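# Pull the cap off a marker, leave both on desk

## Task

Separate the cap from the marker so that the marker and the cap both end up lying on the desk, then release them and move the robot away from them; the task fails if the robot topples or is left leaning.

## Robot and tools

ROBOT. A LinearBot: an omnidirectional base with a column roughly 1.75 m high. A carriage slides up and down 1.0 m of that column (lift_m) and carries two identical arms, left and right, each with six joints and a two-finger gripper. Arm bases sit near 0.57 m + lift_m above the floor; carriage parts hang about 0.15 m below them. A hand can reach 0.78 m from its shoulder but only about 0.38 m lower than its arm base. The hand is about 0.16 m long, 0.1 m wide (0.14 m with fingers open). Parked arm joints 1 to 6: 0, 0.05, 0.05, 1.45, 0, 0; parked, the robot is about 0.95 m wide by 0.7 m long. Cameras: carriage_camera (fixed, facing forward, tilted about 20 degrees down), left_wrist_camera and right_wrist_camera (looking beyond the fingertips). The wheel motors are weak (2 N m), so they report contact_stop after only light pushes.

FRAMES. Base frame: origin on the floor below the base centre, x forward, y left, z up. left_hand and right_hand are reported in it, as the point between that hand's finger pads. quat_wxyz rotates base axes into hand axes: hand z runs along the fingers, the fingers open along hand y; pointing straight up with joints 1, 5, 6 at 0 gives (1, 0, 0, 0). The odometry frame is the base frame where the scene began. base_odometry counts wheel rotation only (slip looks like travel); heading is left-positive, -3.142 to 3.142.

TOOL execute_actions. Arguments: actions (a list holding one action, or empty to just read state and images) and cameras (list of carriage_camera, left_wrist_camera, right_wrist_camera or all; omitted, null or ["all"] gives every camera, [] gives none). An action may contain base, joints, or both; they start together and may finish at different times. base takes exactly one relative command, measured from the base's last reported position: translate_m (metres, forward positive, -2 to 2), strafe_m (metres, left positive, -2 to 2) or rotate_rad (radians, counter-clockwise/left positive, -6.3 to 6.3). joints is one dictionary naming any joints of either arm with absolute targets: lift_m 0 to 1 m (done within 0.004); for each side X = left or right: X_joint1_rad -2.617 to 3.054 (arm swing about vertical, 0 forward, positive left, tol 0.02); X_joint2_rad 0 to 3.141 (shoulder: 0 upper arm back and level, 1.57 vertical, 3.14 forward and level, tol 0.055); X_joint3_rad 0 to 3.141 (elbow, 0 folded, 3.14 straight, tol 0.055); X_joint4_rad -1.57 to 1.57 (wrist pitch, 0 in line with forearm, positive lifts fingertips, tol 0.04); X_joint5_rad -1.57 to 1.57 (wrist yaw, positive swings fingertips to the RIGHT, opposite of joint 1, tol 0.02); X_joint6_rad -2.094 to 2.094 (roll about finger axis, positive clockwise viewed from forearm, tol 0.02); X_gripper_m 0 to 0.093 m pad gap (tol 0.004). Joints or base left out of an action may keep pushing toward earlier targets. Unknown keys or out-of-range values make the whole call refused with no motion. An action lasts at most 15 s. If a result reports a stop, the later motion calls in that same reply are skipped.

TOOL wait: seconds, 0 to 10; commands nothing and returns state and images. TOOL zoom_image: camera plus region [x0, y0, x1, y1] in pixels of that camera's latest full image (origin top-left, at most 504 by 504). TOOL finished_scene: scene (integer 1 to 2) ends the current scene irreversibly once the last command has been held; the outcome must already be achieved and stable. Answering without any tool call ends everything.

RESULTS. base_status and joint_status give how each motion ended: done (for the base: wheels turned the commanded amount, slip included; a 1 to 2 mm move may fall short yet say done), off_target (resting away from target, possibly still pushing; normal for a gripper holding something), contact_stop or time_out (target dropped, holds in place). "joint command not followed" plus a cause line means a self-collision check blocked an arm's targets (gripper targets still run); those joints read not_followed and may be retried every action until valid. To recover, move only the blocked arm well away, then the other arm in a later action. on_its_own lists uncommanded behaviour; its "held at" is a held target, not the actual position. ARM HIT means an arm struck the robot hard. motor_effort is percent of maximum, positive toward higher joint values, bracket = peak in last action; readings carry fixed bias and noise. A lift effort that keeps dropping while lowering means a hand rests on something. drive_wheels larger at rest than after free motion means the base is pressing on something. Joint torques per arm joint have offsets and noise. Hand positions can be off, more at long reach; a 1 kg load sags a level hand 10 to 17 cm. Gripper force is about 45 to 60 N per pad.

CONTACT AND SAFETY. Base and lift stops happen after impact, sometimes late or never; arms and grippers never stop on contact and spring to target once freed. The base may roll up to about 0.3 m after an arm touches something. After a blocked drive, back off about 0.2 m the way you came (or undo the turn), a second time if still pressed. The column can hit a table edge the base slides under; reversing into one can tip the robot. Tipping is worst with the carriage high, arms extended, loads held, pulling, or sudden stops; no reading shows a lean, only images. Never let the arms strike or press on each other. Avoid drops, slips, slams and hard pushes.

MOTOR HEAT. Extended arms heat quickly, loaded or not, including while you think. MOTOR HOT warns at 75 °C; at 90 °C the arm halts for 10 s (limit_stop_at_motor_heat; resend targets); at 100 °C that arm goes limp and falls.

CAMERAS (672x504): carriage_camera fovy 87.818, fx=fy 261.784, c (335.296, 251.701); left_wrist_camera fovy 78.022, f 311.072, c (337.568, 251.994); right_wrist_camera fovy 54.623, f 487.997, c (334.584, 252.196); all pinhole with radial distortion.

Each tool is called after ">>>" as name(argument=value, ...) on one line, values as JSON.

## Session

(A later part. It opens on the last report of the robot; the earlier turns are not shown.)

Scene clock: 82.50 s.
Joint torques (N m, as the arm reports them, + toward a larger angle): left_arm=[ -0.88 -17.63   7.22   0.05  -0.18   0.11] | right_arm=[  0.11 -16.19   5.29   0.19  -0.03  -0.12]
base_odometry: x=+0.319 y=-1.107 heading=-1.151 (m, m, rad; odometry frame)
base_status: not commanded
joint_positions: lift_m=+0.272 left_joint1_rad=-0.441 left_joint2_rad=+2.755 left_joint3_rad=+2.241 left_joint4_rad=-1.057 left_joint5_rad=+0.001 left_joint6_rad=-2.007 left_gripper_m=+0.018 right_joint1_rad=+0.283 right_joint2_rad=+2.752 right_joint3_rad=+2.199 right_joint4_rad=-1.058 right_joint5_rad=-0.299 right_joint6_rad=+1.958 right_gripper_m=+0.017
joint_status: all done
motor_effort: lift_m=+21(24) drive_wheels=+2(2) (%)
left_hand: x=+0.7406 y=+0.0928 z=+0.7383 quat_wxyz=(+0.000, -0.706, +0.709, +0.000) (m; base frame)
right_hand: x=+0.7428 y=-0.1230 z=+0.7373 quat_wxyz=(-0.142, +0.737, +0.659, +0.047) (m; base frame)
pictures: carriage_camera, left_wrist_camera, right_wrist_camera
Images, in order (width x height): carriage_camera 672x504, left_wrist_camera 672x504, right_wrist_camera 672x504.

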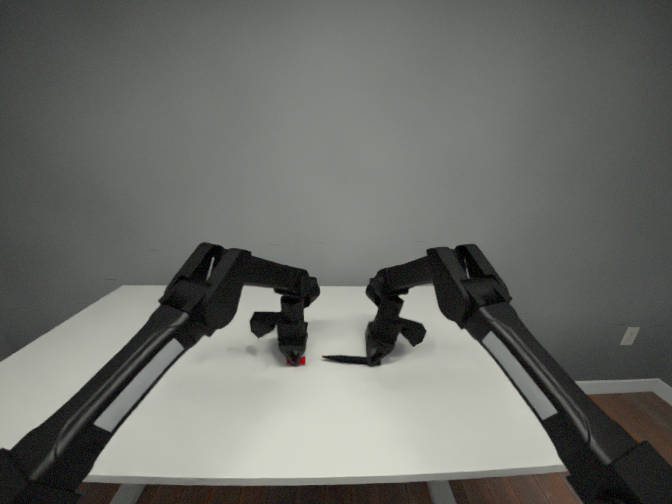

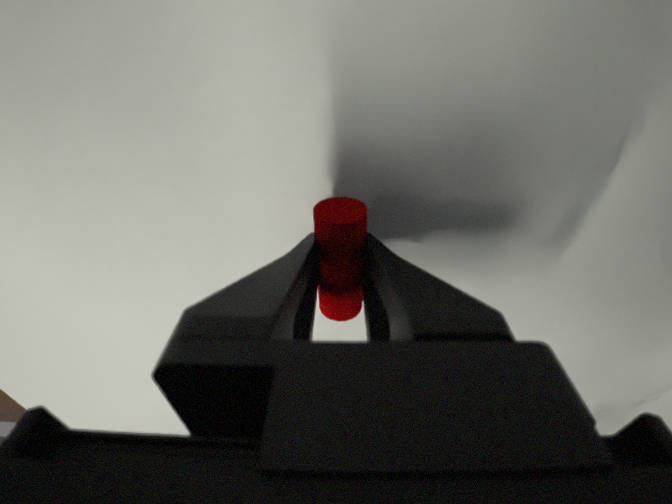

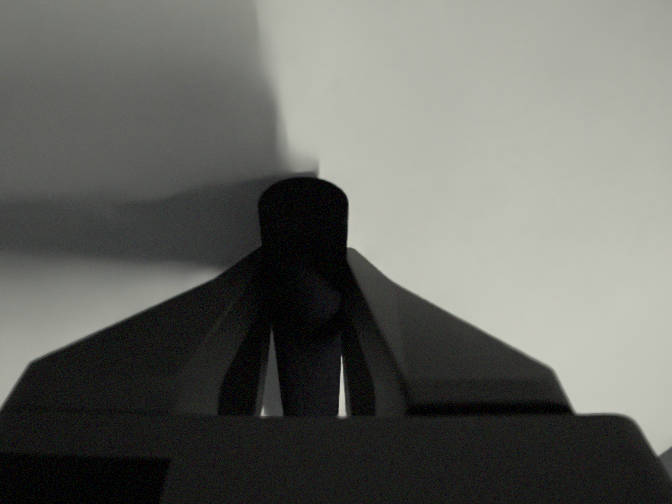

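>>> execute_actions(actions=[{"joints":{"lift_m":0.265}}], cameras=[])

>>> execute_actions(actions=[{"joints":{"left_gripper_m":0.06,"right_gripper_m":0.06}}], cameras=[])

>>> execute_actions(actions=[{"joints":{"lift_m":0.33}}], cameras=[])

>>> execute_actions(actions=[{"base":{"translate_m":-0.3},"joints":{"left_joint1_rad":0,"right_joint1_rad":0,"left_joint2_rad":1.2,"right_joint2_rad":1.2,"left_joint3_rad":1.0,"right_joint3_rad":1.0}}], cameras=["carriage_camera"])

>>> finished_scene(scene=1)

Scene clock: 88.57 s.
Joint torques (N m, as the arm reports them, + toward a larger angle): left_arm=[ -0.76 -17.48   7.19   0.09  -0.18   0.12] | right_arm=[  0.04 -15.52   5.32   0.24   0.02  -0.11]
base_odometry: x=+0.319 y=-1.107 heading=-1.151 (m, m, rad; odometry frame)
base_status: not commanded
joint_positions: lift_m=+0.265 left_joint1_rad=-0.441 left_joint2_rad=+2.753 left_joint3_rad=+2.241 left_joint4_rad=-1.060 left_joint5_rad=+0.001 left_joint6_rad=-2.007 left_gripper_m=+0.018 right_joint1_rad=+0.283 right_joint2_rad=+2.741 right_joint3_rad=+2.199 right_joint4_rad=-1.059 right_joint5_rad=-0.303 right_joint6_rad=+1.958 right_gripper_m=+0.017
joint_status: all done
motor_effort: lift_m=+22(22) drive_wheels=+2(3) (%)
left_hand: x=+0.7403 y=+0.0930 z=+0.7323 quat_wxyz=(-0.001, -0.706, +0.709, +0.000) (m; base frame)
right_hand: x=+0.7445 y=-0.1217 z=+0.7355 quat_wxyz=(-0.143, +0.736, +0.660, +0.052) (m; base frame)
pictures: none
No camera images: the call's "cameras" was empty. Leave "cameras" out to get every camera's image.

Scene clock: 89.20 s.
Joint torques (N m, as the arm reports them, + toward a larger angle): left_arm=[ -0.82 -17.43   7.21   0.09  -0.19   0.11] | right_arm=[ -0.02 -15.43   5.4    0.24   0.08  -0.13]
base_odometry: x=+0.319 y=-1.107 heading=-1.151 (m, m, rad; odometry frame)
base_status: not commanded
joint_positions: lift_m=+0.265 left_joint1_rad=-0.441 left_joint2_rad=+2.753 left_joint3_rad=+2.241 left_joint4_rad=-1.060 left_joint5_rad=+0.001 left_joint6_rad=-2.007 left_gripper_m=+0.060 right_joint1_rad=+0.283 right_joint2_rad=+2.738 right_joint3_rad=+2.199 right_joint4_rad=-1.060 right_joint5_rad=-0.314 right_joint6_rad=+1.957 right_gripper_m=+0.060
joint_status: all done
motor_effort: lift_m=+23(23) drive_wheels=+2(2) (%)
left_hand: x=+0.7403 y=+0.0930 z=+0.7323 quat_wxyz=(-0.001, -0.706, +0.709, +0.000) (m; base frame)
right_hand: x=+0.7445 y=-0.1200 z=+0.7379 quat_wxyz=(-0.147, +0.735, +0.660, +0.056) (m; base frame)
pictures: none
No camera images: the call's "cameras" was empty. Leave "cameras" out to get every camera's image.

Scene clock: 90.00 s.
Joint torques (N m, as the arm reports them, + toward a larger angle): left_arm=[ -0.87 -16.74   7.26   0.12  -0.19   0.12] | right_arm=[ -0.06 -16.19   5.6    0.18   0.03  -0.1 ]
base_odometry: x=+0.319 y=-1.107 heading=-1.151 (m, m, rad; odometry frame)
base_status: not commanded
joint_positions: lift_m=+0.330 left_joint1_rad=-0.441 left_joint2_rad=+2.743 left_joint3_rad=+2.241 left_joint4_rad=-1.064 left_joint5_rad=+0.001 left_joint6_rad=-2.007 left_gripper_m=+0.060 right_joint1_rad=+0.283 right_joint2_rad=+2.751 right_joint3_rad=+2.195 right_joint4_rad=-1.057 right_joint5_rad=-0.309 right_joint6_rad=+1.957 right_gripper_m=+0.060
joint_status: all done
motor_effort: lift_m=+28(39) drive_wheels=-2(3) (%)
left_hand: x=+0.7413 y=+0.0923 z=+0.8014 quat_wxyz=(+0.001, -0.705, +0.709, -0.003) (m; base frame)
right_hand: x=+0.7414 y=-0.1216 z=+0.7947 quat_wxyz=(-0.148, +0.736, +0.659, +0.048) (m; base frame)
pictures: none
No camera images: the call's "cameras" was empty. Leave "cameras" out to get every camera's image.

Scene clock: 92.57 s.
Joint torques (N m, as the arm reports them, + toward a larger angle): left_arm=[-0.69 -4.34  6.13  0.97 -0.12  0.14] | right_arm=[-0.32 -3.98  6.04  0.91 -0.15 -0.17]
base_odometry: x=+0.196 y=-0.833 heading=-1.151 (m, m, rad; odometry frame)
base_status: done
joint_positions: lift_m=+0.330 left_joint1_rad=+0.008 left_joint2_rad=+1.205 left_joint3_rad=+1.015 left_joint4_rad=-1.070 left_joint5_rad=-0.005 left_joint6_rad=-2.007 left_gripper_m=+0.060 right_joint1_rad=-0.004 right_joint2_rad=+1.203 right_joint3_rad=+1.009 right_joint4_rad=-1.050 right_joint5_rad=-0.296 right_joint6_rad=+1.957 right_gripper_m=+0.060
joint_status: all done
motor_effort: lift_m=+32(31) drive_wheels=-3(38) (%)
left_hand: x=+0.5345 y=+0.3124 z=+1.0351 quat_wxyz=(+0.086, -0.836, +0.527, -0.129) (m; base frame)
right_hand: x=+0.5358 y=-0.2604 z=+1.0422 quat_wxyz=(-0.030, +0.797, +0.563, +0.215) (m; base frame)
pictures: carriage_camera
Images, in order (width x height): carriage_camera 672x504.

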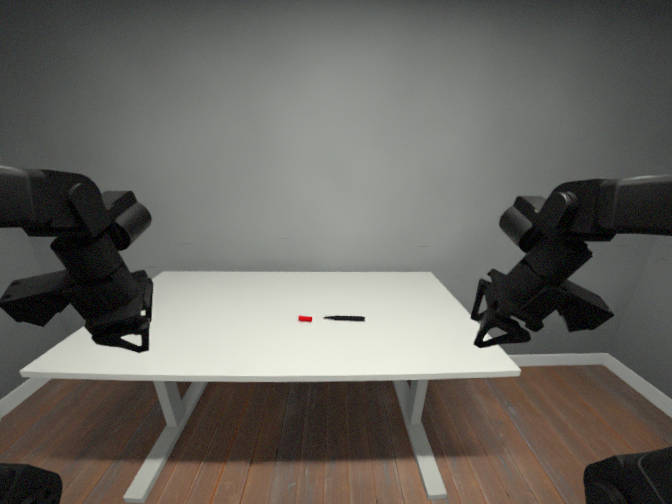

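The scene is finished: the task was done.


## Next scene

The same job, from a new start.

>>> execute_actions(actions=[], cameras=["carriage_camera"])

Scene clock: 0.00 s.
Joint torques (N m, as the arm reports them, + toward a larger angle): no reading
base_odometry: x=+0.000 y=+0.000 heading=+0.000 (m, m, rad; odometry frame)
base_status: not commanded
joint_positions: lift_m=+0.303 left_joint1_rad=+0.017 left_joint2_rad=+0.058 left_joint3_rad=+0.048 left_joint4_rad=+1.477 left_joint5_rad=+0.032 left_joint6_rad=-0.060 left_gripper_m=+0.095 right_joint1_rad=-0.001 right_joint2_rad=+0.039 right_joint3_rad=+0.047 right_joint4_rad=+1.467 right_joint5_rad=-0.037 right_joint6_rad=-0.032 right_gripper_m=+0.095
joint_status: not commanded
motor_effort: lift_m=+26 drive_wheels=+9 (%)
left_hand: x=+0.3093 y=+0.3046 z=+1.3004 quat_wxyz=(+0.998, +0.014, +0.052, -0.022) (m; base frame)
right_hand: x=+0.3059 y=-0.3033 z=+1.2999 quat_wxyz=(+0.999, -0.019, +0.047, -0.015) (m; base frame)
pictures: carriage_camera
Images, in order (width x height): carriage_camera 672x504.

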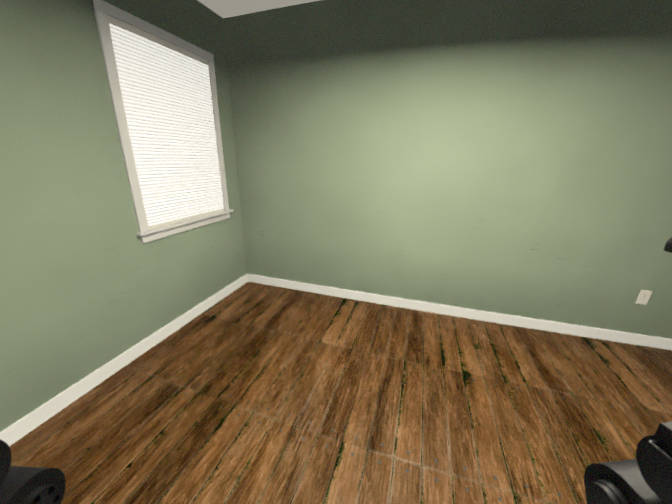

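>>> execute_actions(actions=[{"base":{"rotate_rad":-1.95}}], cameras=["carriage_camera"])

Scene clock: 5.40 s.
Joint torques (N m, as the arm reports them, + toward a larger angle): left_arm=[-0.18  4.64  6.11 -0.46 -0.1   0.03] | right_arm=[-0.73  4.52  5.82 -0.35  0.05  0.01]
base_odometry: x=+0.000 y=+0.000 heading=-1.949 (m, m, rad; odometry frame)
base_status: done
joint_positions: lift_m=+0.303 left_joint1_rad=+0.017 left_joint2_rad=+0.058 left_joint3_rad=+0.048 left_joint4_rad=+1.477 left_joint5_rad=+0.032 left_joint6_rad=-0.060 left_gripper_m=+0.095 right_joint1_rad=-0.001 right_joint2_rad=+0.039 right_joint3_rad=+0.047 right_joint4_rad=+1.467 right_joint5_rad=-0.037 right_joint6_rad=-0.032 right_gripper_m=+0.095
joint_status: not commanded
motor_effort: lift_m=+27(30) drive_wheels=+9(34) (%)
left_hand: x=+0.3095 y=+0.3046 z=+1.3004 quat_wxyz=(+0.998, +0.014, +0.053, -0.022) (m; base frame)
right_hand: x=+0.3059 y=-0.3033 z=+1.2999 quat_wxyz=(+0.999, -0.019, +0.047, -0.015) (m; base frame)
pictures: carriage_camera
Images, in order (width x height): carriage_camera 672x504.

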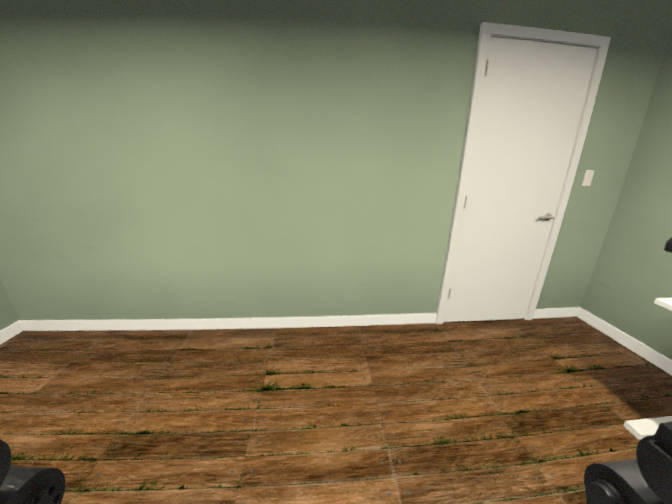

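>>> execute_actions(actions=[{"base":{"rotate_rad":-1.53},"joints":{"lift_m":0.45}}], cameras=["carriage_camera"])

Scene clock: 10.93 s.
Joint torques (N m, as the arm reports them, + toward a larger angle): left_arm=[-0.21  4.62  6.15 -0.45 -0.11  0.03] | right_arm=[-0.63  4.44  5.85 -0.36  0.06 -0.04]
base_odometry: x=+0.000 y=+0.000 heading=+2.805 (m, m, rad; odometry frame)
base_status: done
joint_positions: lift_m=+0.450 left_joint1_rad=+0.017 left_joint2_rad=+0.058 left_joint3_rad=+0.048 left_joint4_rad=+1.477 left_joint5_rad=+0.032 left_joint6_rad=-0.060 left_gripper_m=+0.095 right_joint1_rad=-0.001 right_joint2_rad=+0.039 right_joint3_rad=+0.047 right_joint4_rad=+1.467 right_joint5_rad=-0.037 right_joint6_rad=-0.032 right_gripper_m=+0.095
joint_status: all done
motor_effort: lift_m=+31(36) drive_wheels=+9(33) (%)
left_hand: x=+0.3095 y=+0.3046 z=+1.4474 quat_wxyz=(+0.998, +0.014, +0.053, -0.022) (m; base frame)
right_hand: x=+0.3059 y=-0.3033 z=+1.4469 quat_wxyz=(+0.999, -0.019, +0.047, -0.015) (m; base frame)
pictures: carriage_camera
Images, in order (width x height): carriage_camera 672x504.

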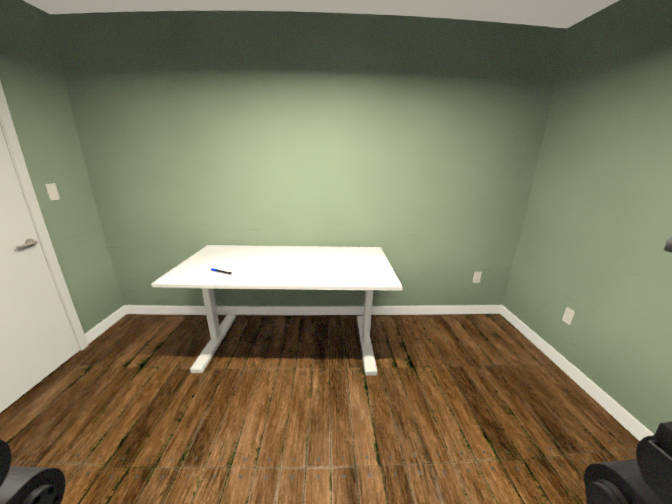

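>>> execute_actions(actions=[{"base":{"strafe_m":0.72},"joints":{"left_joint1_rad":-0.4,"left_joint2_rad":2.6,"left_joint3_rad":1.8,"left_joint4_rad":-0.77,"left_joint5_rad":0,"left_joint6_rad":-1.3,"left_gripper_m":0.07,"right_joint2_rad":1.8,"right_joint3_rad":1.3,"right_joint4_rad":-1.07,"right_joint6_rad":1.98,"right_gripper_m":0.07}}], cameras=[])

>>> execute_actions(actions=[{"base":{"translate_m":1.0}}], cameras=["carriage_camera","left_wrist_camera"])

Scene clock: 18.70 s.
Joint torques (N m, as the arm reports them, + toward a larger angle): left_arm=[ -0.69 -16.01   6.51   0.23  -0.22  -0.08] | right_arm=[-0.5  -9.49  7.78  0.1   0.09  0.02]
base_odometry: x=-0.238 y=-0.680 heading=+2.804 (m, m, rad; odometry frame)
base_status: done
joint_positions: lift_m=+0.450 left_joint1_rad=-0.391 left_joint2_rad=+2.599 left_joint3_rad=+1.793 left_joint4_rad=-0.766 left_joint5_rad=+0.003 left_joint6_rad=-1.291 left_gripper_m=+0.070 right_joint1_rad=-0.001 right_joint2_rad=+1.803 right_joint3_rad=+1.280 right_joint4_rad=-1.059 right_joint5_rad=-0.037 right_joint6_rad=+1.972 right_gripper_m=+0.070
joint_status: all done
motor_effort: lift_m=+31(29) drive_wheels=-6(36) (%)
left_hand: x=+0.7057 y=+0.1340 z=+0.8850 quat_wxyz=(-0.002, -0.435, +0.901, -0.001) (m; base frame)
right_hand: x=+0.6019 y=-0.3035 z=+1.0706 quat_wxyz=(-0.018, +0.834, +0.552, +0.005) (m; base frame)
pictures: none
No camera images: the call's "cameras" was empty. Leave "cameras" out to get every camera's image.

Scene clock: 23.10 s.
Joint torques (N m, as the arm reports them, + toward a larger angle): left_arm=[ -0.71 -16.07   6.5    0.24  -0.22  -0.08] | right_arm=[-0.68 -9.33  7.83  0.11  0.04  0.07]
base_odometry: x=-1.182 y=-0.349 heading=+2.805 (m, m, rad; odometry frame)
base_status: done
joint_positions: lift_m=+0.450 left_joint1_rad=-0.393 left_joint2_rad=+2.599 left_joint3_rad=+1.793 left_joint4_rad=-0.766 left_joint5_rad=+0.003 left_joint6_rad=-1.291 left_gripper_m=+0.070 right_joint1_rad=-0.001 right_joint2_rad=+1.803 right_joint3_rad=+1.280 right_joint4_rad=-1.060 right_joint5_rad=-0.037 right_joint6_rad=+1.972 right_gripper_m=+0.070
joint_status: not commanded
motor_effort: lift_m=+28(30) drive_wheels=-8(34) (%)
left_hand: x=+0.7054 y=+0.1336 z=+0.8850 quat_wxyz=(-0.002, -0.434, +0.901, +0.000) (m; base frame)
right_hand: x=+0.6017 y=-0.3035 z=+1.0706 quat_wxyz=(-0.019, +0.834, +0.552, +0.005) (m; base frame)
pictures: carriage_camera, left_wrist_camera
Images, in order (width x height): carriage_camera 672x504, left_wrist_camera 672x504.

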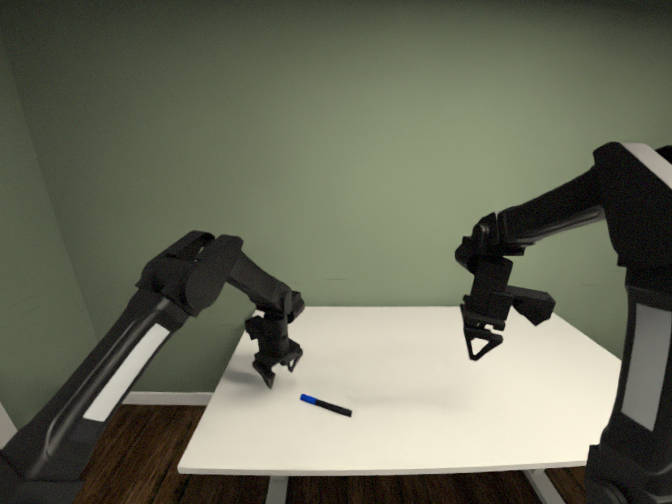

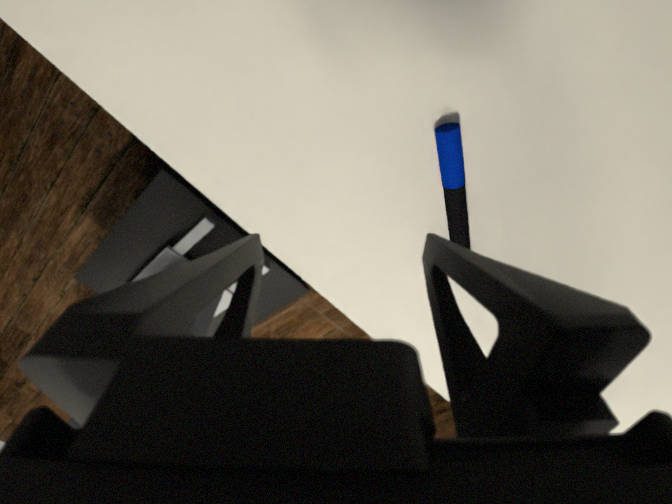

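>>> execute_actions(actions=[{"base":{"translate_m":0.08},"joints":{"lift_m":0.35,"left_joint1_rad":-0.48,"left_joint6_rad":-1.5}}], cameras=["carriage_camera","left_wrist_camera"])

Scene clock: 27.80 s.
Joint torques (N m, as the arm reports them, + toward a larger angle): left_arm=[  0.38 -16.08   6.49   0.23  -0.2   -0.08] | right_arm=[-0.67 -9.46  7.11  0.14  0.07  0.06]
base_odometry: x=-1.258 y=-0.323 heading=+2.806 (m, m, rad; odometry frame)
base_status: done
joint_positions: lift_m=+0.350 left_joint1_rad=-0.488 left_joint2_rad=+2.600 left_joint3_rad=+1.793 left_joint4_rad=-0.768 left_joint5_rad=+0.002 left_joint6_rad=-1.491 left_gripper_m=+0.070 right_joint1_rad=-0.001 right_joint2_rad=+1.803 right_joint3_rad=+1.288 right_joint4_rad=-1.063 right_joint5_rad=-0.037 right_joint6_rad=+1.972 right_gripper_m=+0.070
joint_status: all done
motor_effort: lift_m=+23(22) drive_wheels=-7(38) (%)
left_hand: x=+0.6862 y=+0.0945 z=+0.7851 quat_wxyz=(-0.002, -0.481, +0.877, +0.001) (m; base frame)
right_hand: x=+0.6036 y=-0.3035 z=+0.9731 quat_wxyz=(-0.017, +0.834, +0.552, +0.007) (m; base frame)
pictures: carriage_camera, left_wrist_camera
Images, in order (width x height): carriage_camera 672x504, left_wrist_camera 672x504.

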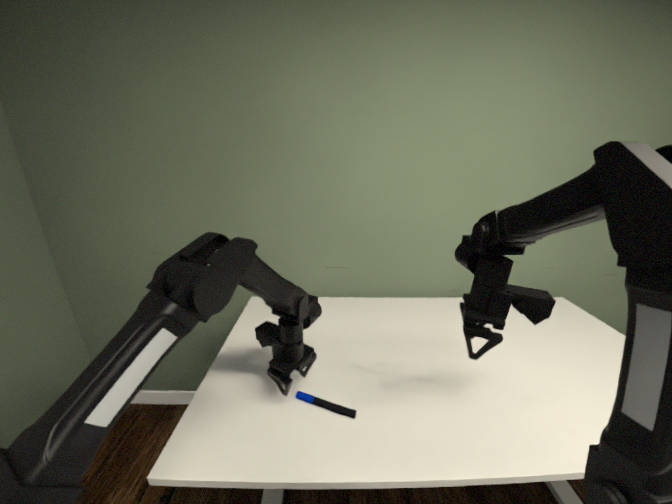

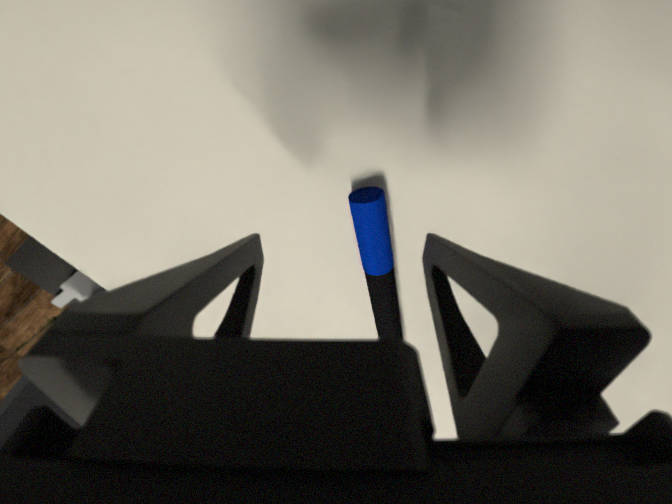

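>>> execute_actions(actions=[{"base":{"translate_m":0.018},"joints":{"lift_m":0.315,"left_joint1_rad":-0.5,"left_joint6_rad":-1.64}}], cameras=["left_wrist_camera"])

>>> execute_actions(actions=[{"joints":{"lift_m":0.297}}], cameras=["left_wrist_camera"])

Scene clock: 31.87 s.
Joint torques (N m, as the arm reports them, + toward a larger angle): left_arm=[ -0.65 -16.27   6.46   0.22  -0.2   -0.07] | right_arm=[-0.56 -9.5   7.11  0.14  0.08  0.06]
base_odometry: x=-1.275 y=-0.317 heading=+2.806 (m, m, rad; odometry frame)
base_status: done
joint_positions: lift_m=+0.315 left_joint1_rad=-0.493 left_joint2_rad=+2.603 left_joint3_rad=+1.793 left_joint4_rad=-0.768 left_joint5_rad=+0.001 left_joint6_rad=-1.631 left_gripper_m=+0.070 right_joint1_rad=-0.001 right_joint2_rad=+1.805 right_joint3_rad=+1.288 right_joint4_rad=-1.064 right_joint5_rad=-0.037 right_joint6_rad=+1.972 right_gripper_m=+0.070
joint_status: all done
motor_effort: lift_m=+25(25) drive_wheels=-4(36) (%)
left_hand: x=+0.6845 y=+0.0928 z=+0.7490 quat_wxyz=(-0.002, -0.539, +0.843, +0.003) (m; base frame)
right_hand: x=+0.6032 y=-0.3035 z=+0.9376 quat_wxyz=(-0.018, +0.834, +0.552, +0.006) (m; base frame)
pictures: left_wrist_camera
Images, in order (width x height): left_wrist_camera 672x504.

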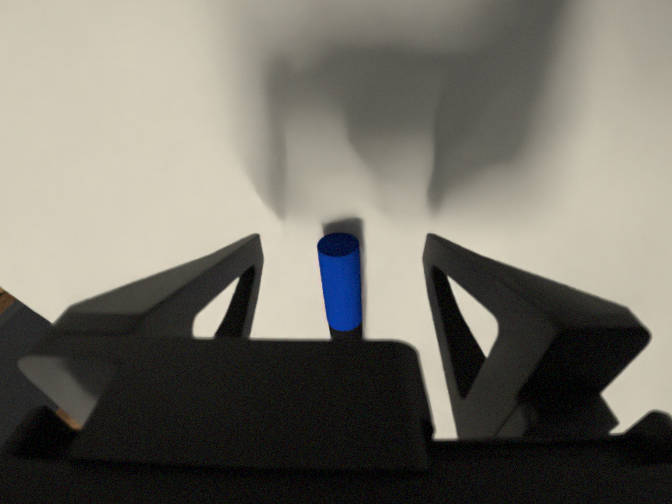

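Scene clock: 32.43 s.
Joint torques (N m, as the arm reports them, + toward a larger angle): left_arm=[ -0.66 -16.18   6.49   0.22  -0.19  -0.08] | right_arm=[-0.6  -9.68  7.12  0.14  0.12  0.07]
base_odometry: x=-1.275 y=-0.317 heading=+2.806 (m, m, rad; odometry frame)
base_status: not commanded
joint_positions: lift_m=+0.297 left_joint1_rad=-0.493 left_joint2_rad=+2.601 left_joint3_rad=+1.793 left_joint4_rad=-0.768 left_joint5_rad=+0.001 left_joint6_rad=-1.631 left_gripper_m=+0.070 right_joint1_rad=-0.001 right_joint2_rad=+1.807 right_joint3_rad=+1.288 right_joint4_rad=-1.064 right_joint5_rad=-0.037 right_joint6_rad=+1.972 right_gripper_m=+0.070
joint_status: all done
motor_effort: lift_m=+25(21) drive_wheels=-4(6) (%)
left_hand: x=+0.6851 y=+0.0926 z=+0.7319 quat_wxyz=(-0.002, -0.539, +0.843, +0.002) (m; base frame)
right_hand: x=+0.6029 y=-0.3035 z=+0.9190 quat_wxyz=(-0.019, +0.834, +0.552, +0.005) (m; base frame)
pictures: left_wrist_camera
Images, in order (width x height): left_wrist_camera 672x504.

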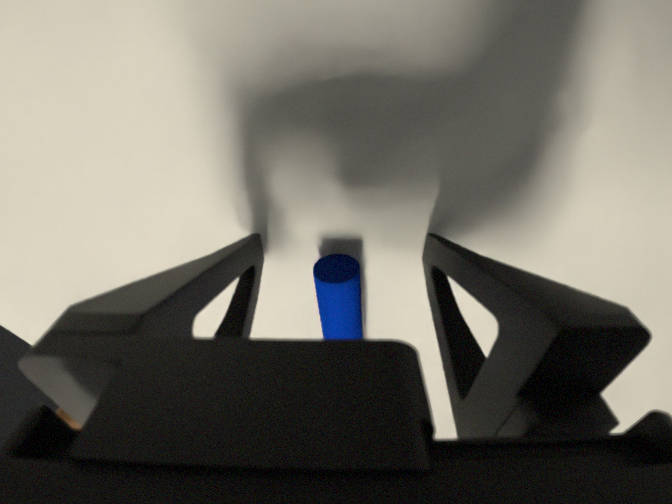

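Need about 3 cm toward the tail, and slightly lower.

>>> execute_actions(actions=[{"base":{"strafe_m":-0.03},"joints":{"lift_m":0.288}}], cameras=["left_wrist_camera"])

>>> execute_actions(actions=[{"base":{"translate_m":-0.012},"joints":{"left_gripper_m":0}}], cameras=["left_wrist_camera"])

Scene clock: 37.00 s.
Joint torques (N m, as the arm reports them, + toward a larger angle): left_arm=[ -0.61 -14.88   6.43   0.37  -0.16  -0.07] | right_arm=[-0.56 -9.89  7.11  0.15  0.09  0.08]
base_odometry: x=-1.265 y=-0.289 heading=+2.806 (m, m, rad; odometry frame)
base_status: done
joint_positions: lift_m=+0.288 left_joint1_rad=-0.493 left_joint2_rad=+2.586 left_joint3_rad=+1.794 left_joint4_rad=-0.781 left_joint5_rad=-0.003 left_joint6_rad=-1.631 left_gripper_m=+0.070 right_joint1_rad=-0.001 right_joint2_rad=+1.808 right_joint3_rad=+1.288 right_joint4_rad=-1.065 right_joint5_rad=-0.037 right_joint6_rad=+1.972 right_gripper_m=+0.070
joint_status: all done
motor_effort: lift_m=+25(24) drive_wheels=-5(32) (%)
left_hand: x=+0.6862 y=+0.0927 z=+0.7299 quat_wxyz=(+0.001, -0.539, +0.843, +0.001) (m; base frame)
right_hand: x=+0.6028 y=-0.3035 z=+0.9099 quat_wxyz=(-0.019, +0.834, +0.552, +0.004) (m; base frame)
pictures: left_wrist_camera
Images, in order (width x height): left_wrist_camera 672x504.

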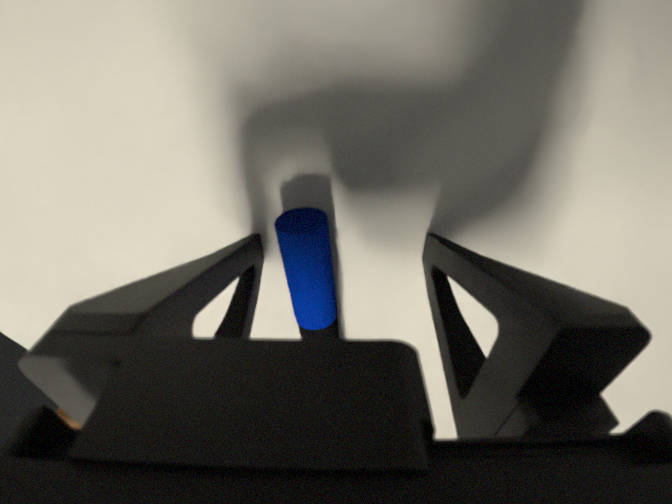

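Scene clock: 37.73 s.
Joint torques (N m, as the arm reports them, + toward a larger angle): left_arm=[ -0.68 -14.84   6.43   0.35  -0.16  -0.07] | right_arm=[-0.41 -9.68  7.13  0.15  0.12  0.07]
base_odometry: x=-1.254 y=-0.293 heading=+2.807 (m, m, rad; odometry frame)
base_status: done
joint_positions: lift_m=+0.288 left_joint1_rad=-0.493 left_joint2_rad=+2.586 left_joint3_rad=+1.794 left_joint4_rad=-0.779 left_joint5_rad=-0.002 left_joint6_rad=-1.631 left_gripper_m=+0.018 right_joint1_rad=-0.001 right_joint2_rad=+1.808 right_joint3_rad=+1.288 right_joint4_rad=-1.065 right_joint5_rad=-0.037 right_joint6_rad=+1.972 right_gripper_m=+0.070
joint_status: left_gripper_m off_target (ended at +0.018, target +0.000)
motor_effort: lift_m=+22(24) drive_wheels=+2(17) (%)
left_hand: x=+0.6864 y=+0.0925 z=+0.7299 quat_wxyz=(+0.001, -0.539, +0.842, +0.001) (m; base frame)
right_hand: x=+0.6028 y=-0.3035 z=+0.9099 quat_wxyz=(-0.019, +0.834, +0.552, +0.004) (m; base frame)
pictures: left_wrist_camera
Images, in order (width x height): left_wrist_camera 672x504.

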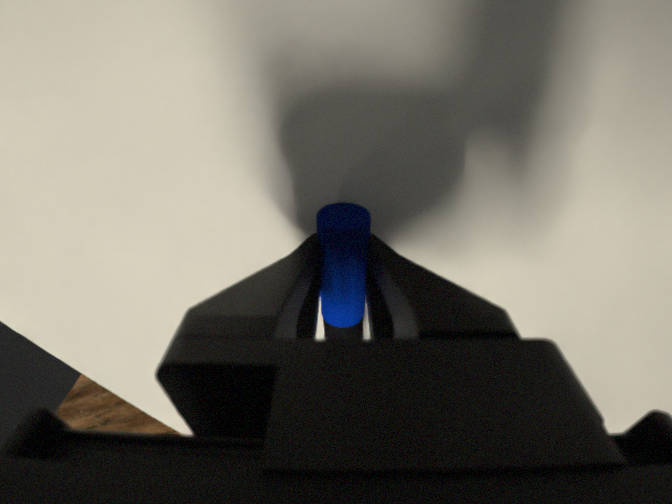

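>>> execute_actions(actions=[{"joints":{"lift_m":0.298,"left_joint1_rad":-0.53,"left_joint2_rad":2.75,"left_joint3_rad":2.25,"left_joint4_rad":-1.07,"left_joint6_rad":-2.09,"right_joint1_rad":0.39,"right_joint2_rad":2.55,"right_joint3_rad":2.2,"right_joint4_rad":-1.22,"right_joint5_rad":-0.3,"right_joint6_rad":2.04}}], cameras=["carriage_camera"])

>>> execute_actions(actions=[{"joints":{"right_joint2_rad":2.74,"right_joint3_rad":2.19,"right_joint4_rad":-1.05,"lift_m":0.275}}], cameras=["carriage_camera","right_wrist_camera"])

Scene clock: 43.37 s.
Joint torques (N m, as the arm reports them, + toward a larger angle): left_arm=[ -0.56 -17.58   6.97   0.12  -0.13  -0.08] | right_arm=[ -1.22 -15.93   7.3    0.08  -0.09   0.12]
base_odometry: x=-1.254 y=-0.293 heading=+2.807 (m, m, rad; odometry frame)
base_status: not commanded
joint_positions: lift_m=+0.298 left_joint1_rad=-0.524 left_joint2_rad=+2.750 left_joint3_rad=+2.245 left_joint4_rad=-1.062 left_joint5_rad=-0.004 left_joint6_rad=-2.081 left_gripper_m=+0.018 right_joint1_rad=+0.398 right_joint2_rad=+2.554 right_joint3_rad=+2.187 right_joint4_rad=-1.211 right_joint5_rad=-0.295 right_joint6_rad=+2.031 right_gripper_m=+0.070
joint_status: all done
motor_effort: lift_m=+30(37) drive_wheels=+2(3) (%)
left_hand: x=+0.7222 y=+0.0558 z=+0.7667 quat_wxyz=(+0.003, -0.702, +0.712, -0.001) (m; base frame)
right_hand: x=+0.7127 y=-0.0744 z=+0.8539 quat_wxyz=(-0.139, +0.721, +0.677, +0.048) (m; base frame)
pictures: carriage_camera
Images, in order (width x height): carriage_camera 672x504.

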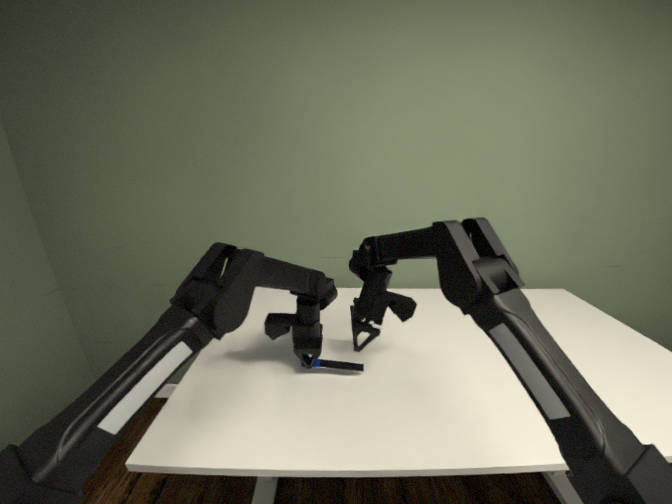

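Scene clock: 44.23 s.
Joint torques (N m, as the arm reports them, + toward a larger angle): left_arm=[ -0.52 -17.81   6.99   0.14  -0.14  -0.08] | right_arm=[ -0.46 -15.79   6.15   0.15  -0.08   0.1 ]
base_odometry: x=-1.254 y=-0.293 heading=+2.807 (m, m, rad; odometry frame)
base_status: not commanded
joint_positions: lift_m=+0.275 left_joint1_rad=-0.524 left_joint2_rad=+2.754 left_joint3_rad=+2.245 left_joint4_rad=-1.066 left_joint5_rad=-0.003 left_joint6_rad=-2.081 left_gripper_m=+0.018 right_joint1_rad=+0.391 right_joint2_rad=+2.735 right_joint3_rad=+2.191 right_joint4_rad=-1.055 right_joint5_rad=-0.299 right_joint6_rad=+2.030 right_gripper_m=+0.070
joint_status: all done
motor_effort: lift_m=+23(24) drive_wheels=+2(3) (%)
left_hand: x=+0.7206 y=+0.0565 z=+0.7425 quat_wxyz=(+0.001, -0.702, +0.712, +0.002) (m; base frame)
right_hand: x=+0.7214 y=-0.0736 z=+0.7465 quat_wxyz=(-0.144, +0.724, +0.673, +0.039) (m; base frame)
pictures: carriage_camera, right_wrist_camera
Images, in order (width x height): carriage_camera 672x504, right_wrist_camera 672x504.

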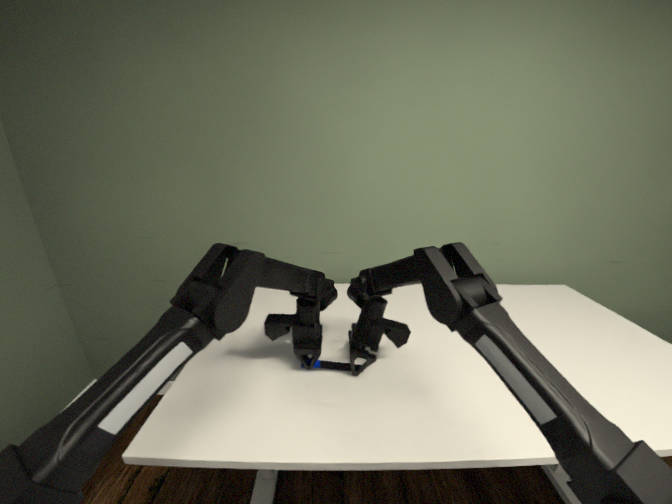

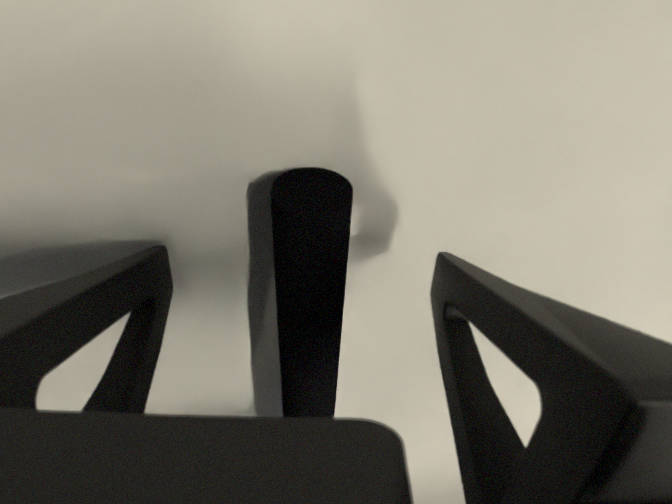

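>>> execute_actions(actions=[{"joints":{"right_joint2_rad":2.765}}], cameras=[])

>>> execute_actions(actions=[{"joints":{"right_gripper_m":0}}], cameras=[])

>>> execute_actions(actions=[{"joints":{"left_joint1_rad":-0.44,"left_joint6_rad":-2.0,"right_joint1_rad":0.29,"right_joint6_rad":1.95,"lift_m":0.268}}])

Scene clock: 48.37 s.
Joint torques (N m, as the arm reports them, + toward a larger angle): left_arm=[ -0.55 -17.78   7.06   0.16  -0.14  -0.08] | right_arm=[ -0.52 -14.85   6.01   0.19  -0.06   0.07]
base_odometry: x=-1.254 y=-0.293 heading=+2.807 (m, m, rad; odometry frame)
base_status: not commanded
joint_positions: lift_m=+0.275 left_joint1_rad=-0.524 left_joint2_rad=+2.754 left_joint3_rad=+2.245 left_joint4_rad=-1.066 left_joint5_rad=-0.003 left_joint6_rad=-2.081 left_gripper_m=+0.018 right_joint1_rad=+0.391 right_joint2_rad=+2.748 right_joint3_rad=+2.191 right_joint4_rad=-1.054 right_joint5_rad=-0.299 right_joint6_rad=+2.030 right_gripper_m=+0.070
joint_status: all done
motor_effort: lift_m=+25(23) drive_wheels=+2(2) (%)
left_hand: x=+0.7206 y=+0.0565 z=+0.7425 quat_wxyz=(+0.001, -0.702, +0.712, +0.002) (m; base frame)
right_hand: x=+0.7190 y=-0.0745 z=+0.7402 quat_wxyz=(-0.147, +0.725, +0.673, +0.034) (m; base frame)
pictures: none
No camera images: the call's "cameras" was empty. Leave "cameras" out to get every camera's image.

Scene clock: 49.03 s.
Joint torques (N m, as the arm reports them, + toward a larger angle): left_arm=[ -0.55 -17.76   7.04   0.15  -0.14  -0.07] | right_arm=[ -0.71 -15.41   6.03   0.13  -0.03   0.11]
base_odometry: x=-1.254 y=-0.293 heading=+2.807 (m, m, rad; odometry frame)
base_status: not commanded
joint_positions: lift_m=+0.275 left_joint1_rad=-0.524 left_joint2_rad=+2.754 left_joint3_rad=+2.245 left_joint4_rad=-1.066 left_joint5_rad=-0.003 left_joint6_rad=-2.081 left_gripper_m=+0.018 right_joint1_rad=+0.391 right_joint2_rad=+2.756 right_joint3_rad=+2.191 right_joint4_rad=-1.053 right_joint5_rad=-0.300 right_joint6_rad=+2.031 right_gripper_m=+0.018
joint_status: right_gripper_m off_target (ended at +0.018, target +0.000)
motor_effort: lift_m=+22(24) drive_wheels=+2(2) (%)
left_hand: x=+0.7206 y=+0.0565 z=+0.7425 quat_wxyz=(+0.001, -0.702, +0.712, +0.002) (m; base frame)
right_hand: x=+0.7178 y=-0.0748 z=+0.7366 quat_wxyz=(-0.148, +0.725, +0.672, +0.031) (m; base frame)
pictures: none
No camera images: the call's "cameras" was empty. Leave "cameras" out to get every camera's image.

Scene clock: 49.77 s.
Joint torques (N m, as the arm reports them, + toward a larger angle): left_arm=[ -0.86 -17.44   7.07   0.17  -0.2    0.12] | right_arm=[ -0.02 -14.7    5.99   0.19   0.13  -0.09]
base_odometry: x=-1.254 y=-0.293 heading=+2.807 (m, m, rad; odometry frame)
base_status: not commanded
joint_positions: lift_m=+0.268 left_joint1_rad=-0.430 left_joint2_rad=+2.750 left_joint3_rad=+2.245 left_joint4_rad=-1.066 left_joint5_rad=+0.001 left_joint6_rad=-2.007 left_gripper_m=+0.018 right_joint1_rad=+0.283 right_joint2_rad=+2.746 right_joint3_rad=+2.191 right_joint4_rad=-1.059 right_joint5_rad=-0.325 right_joint6_rad=+1.957 right_gripper_m=+0.018
joint_status: all done
motor_effort: lift_m=+22(21) drive_wheels=+2(2) (%)
left_hand: x=+0.7429 y=+0.0977 z=+0.7377 quat_wxyz=(-0.001, -0.709, +0.705, +0.000) (m; base frame)
right_hand: x=+0.7399 y=-0.1189 z=+0.7355 quat_wxyz=(-0.155, +0.735, +0.658, +0.051) (m; base frame)
pictures: carriage_camera, left_wrist_camera, right_wrist_camera
Images, in order (width x height): carriage_camera 672x504, left_wrist_camera 672x504, right_wrist_camera 672x504.

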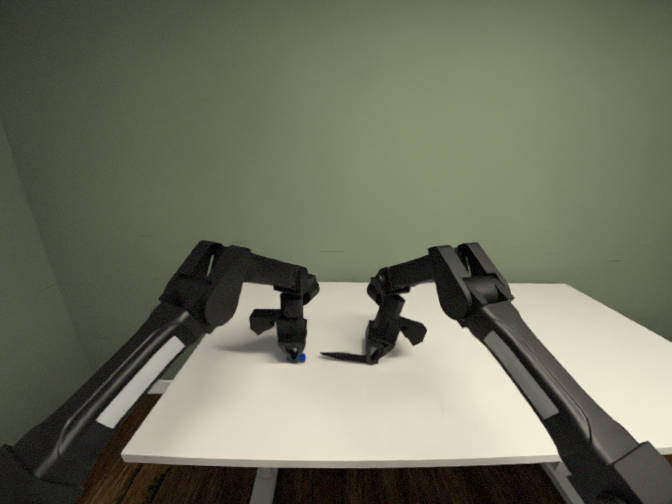

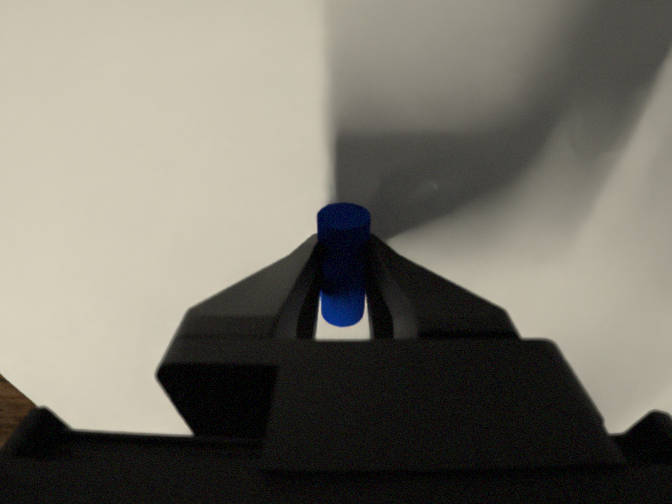

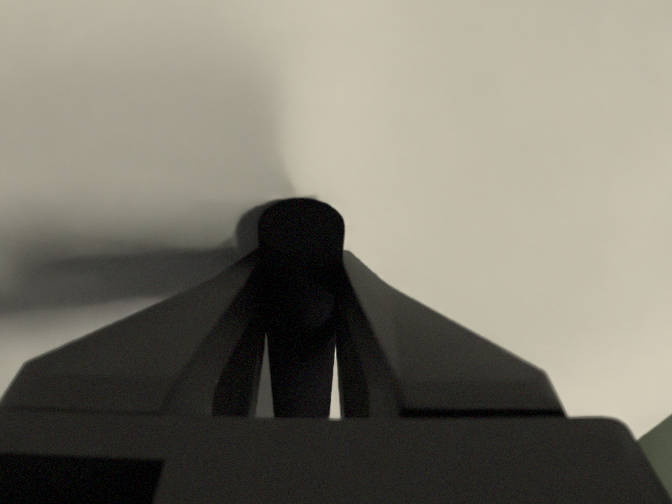

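>>> execute_actions(actions=[{"joints":{"left_joint2_rad":2.77,"right_joint2_rad":2.745,"left_gripper_m":0.06,"right_gripper_m":0.06}}], cameras=[])

>>> execute_actions(actions=[{"joints":{"lift_m":0.33}}], cameras=[])

>>> execute_actions(actions=[{"base":{"translate_m":-0.3},"joints":{"left_joint1_rad":0,"right_joint1_rad":0,"left_joint2_rad":1.2,"right_joint2_rad":1.2,"left_joint3_rad":1.0,"right_joint3_rad":1.0}}], cameras=["carriage_camera"])

>>> finished_scene(scene=2)

Scene clock: 54.67 s.
Joint torques (N m, as the arm reports them, + toward a larger angle): left_arm=[ -0.88 -15.87   7.08   0.15  -0.19   0.11] | right_arm=[ -0.01 -15.65   6.12   0.21   0.16  -0.09]
base_odometry: x=-1.254 y=-0.293 heading=+2.807 (m, m, rad; odometry frame)
base_status: not commanded
joint_positions: lift_m=+0.268 left_joint1_rad=-0.430 left_joint2_rad=+2.750 left_joint3_rad=+2.245 left_joint4_rad=-1.066 left_joint5_rad=+0.001 left_joint6_rad=-2.007 left_gripper_m=+0.060 right_joint1_rad=+0.283 right_joint2_rad=+2.740 right_joint3_rad=+2.191 right_joint4_rad=-1.060 right_joint5_rad=-0.325 right_joint6_rad=+1.956 right_gripper_m=+0.060
joint_status: all done
motor_effort: lift_m=+23(21) drive_wheels=+2(2) (%)
left_hand: x=+0.7429 y=+0.0977 z=+0.7377 quat_wxyz=(-0.001, -0.709, +0.705, +0.000) (m; base frame)
right_hand: x=+0.7410 y=-0.1186 z=+0.7387 quat_wxyz=(-0.154, +0.734, +0.659, +0.054) (m; base frame)
pictures: none
No camera images: the call's "cameras" was empty. Leave "cameras" out to get every camera's image.

Scene clock: 55.43 s.
Joint torques (N m, as the arm reports them, + toward a larger angle): left_arm=[ -0.91 -16.59   6.98   0.14  -0.19   0.11] | right_arm=[  0.06 -16.22   6.23   0.17  -0.03  -0.11]
base_odometry: x=-1.254 y=-0.293 heading=+2.807 (m, m, rad; odometry frame)
base_status: not commanded
joint_positions: lift_m=+0.330 left_joint1_rad=-0.431 left_joint2_rad=+2.758 left_joint3_rad=+2.245 left_joint4_rad=-1.067 left_joint5_rad=+0.001 left_joint6_rad=-2.007 left_gripper_m=+0.060 right_joint1_rad=+0.283 right_joint2_rad=+2.744 right_joint3_rad=+2.191 right_joint4_rad=-1.056 right_joint5_rad=-0.310 right_joint6_rad=+1.956 right_gripper_m=+0.060
joint_status: all done
motor_effort: lift_m=+28(37) drive_wheels=+2(2) (%)
left_hand: x=+0.7409 y=+0.0985 z=+0.7947 quat_wxyz=(-0.002, -0.709, +0.705, +0.005) (m; base frame)
right_hand: x=+0.7415 y=-0.1210 z=+0.7970 quat_wxyz=(-0.147, +0.735, +0.660, +0.050) (m; base frame)
pictures: none
No camera images: the call's "cameras" was empty. Leave "cameras" out to get every camera's image.

Scene clock: 58.00 s.
Joint torques (N m, as the arm reports them, + toward a larger angle): left_arm=[-0.7  -4.19  6.3   0.98 -0.12  0.14] | right_arm=[ 0.06 -4.15  6.04  0.9  -0.13 -0.15]
base_odometry: x=-0.971 y=-0.391 heading=+2.807 (m, m, rad; odometry frame)
base_status: done
joint_positions: lift_m=+0.330 left_joint1_rad=+0.008 left_joint2_rad=+1.204 left_joint3_rad=+1.015 left_joint4_rad=-1.070 left_joint5_rad=-0.005 left_joint6_rad=-2.007 left_gripper_m=+0.060 right_joint1_rad=-0.006 right_joint2_rad=+1.205 right_joint3_rad=+1.011 right_joint4_rad=-1.049 right_joint5_rad=-0.296 right_joint6_rad=+1.956 right_gripper_m=+0.060
joint_status: all done
motor_effort: lift_m=+28(25) drive_wheels=-4(34) (%)
left_hand: x=+0.5344 y=+0.3124 z=+1.0354 quat_wxyz=(+0.086, -0.835, +0.527, -0.129) (m; base frame)
right_hand: x=+0.5363 y=-0.2609 z=+1.0424 quat_wxyz=(-0.030, +0.798, +0.563, +0.215) (m; base frame)
pictures: carriage_camera
Images, in order (width x height): carriage_camera 672x504.

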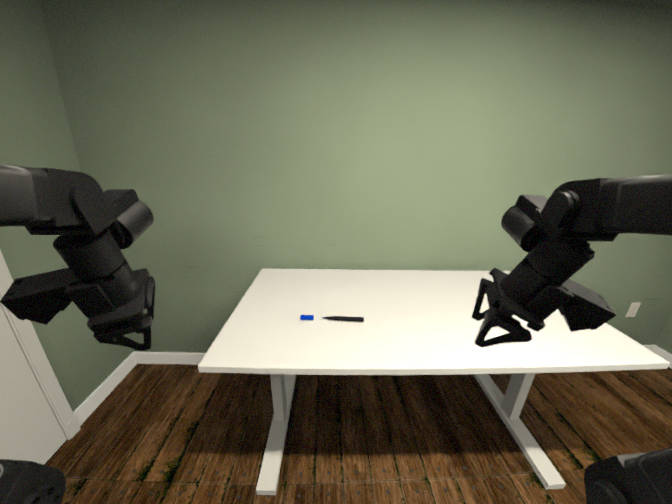

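The scene is finished: the task was done.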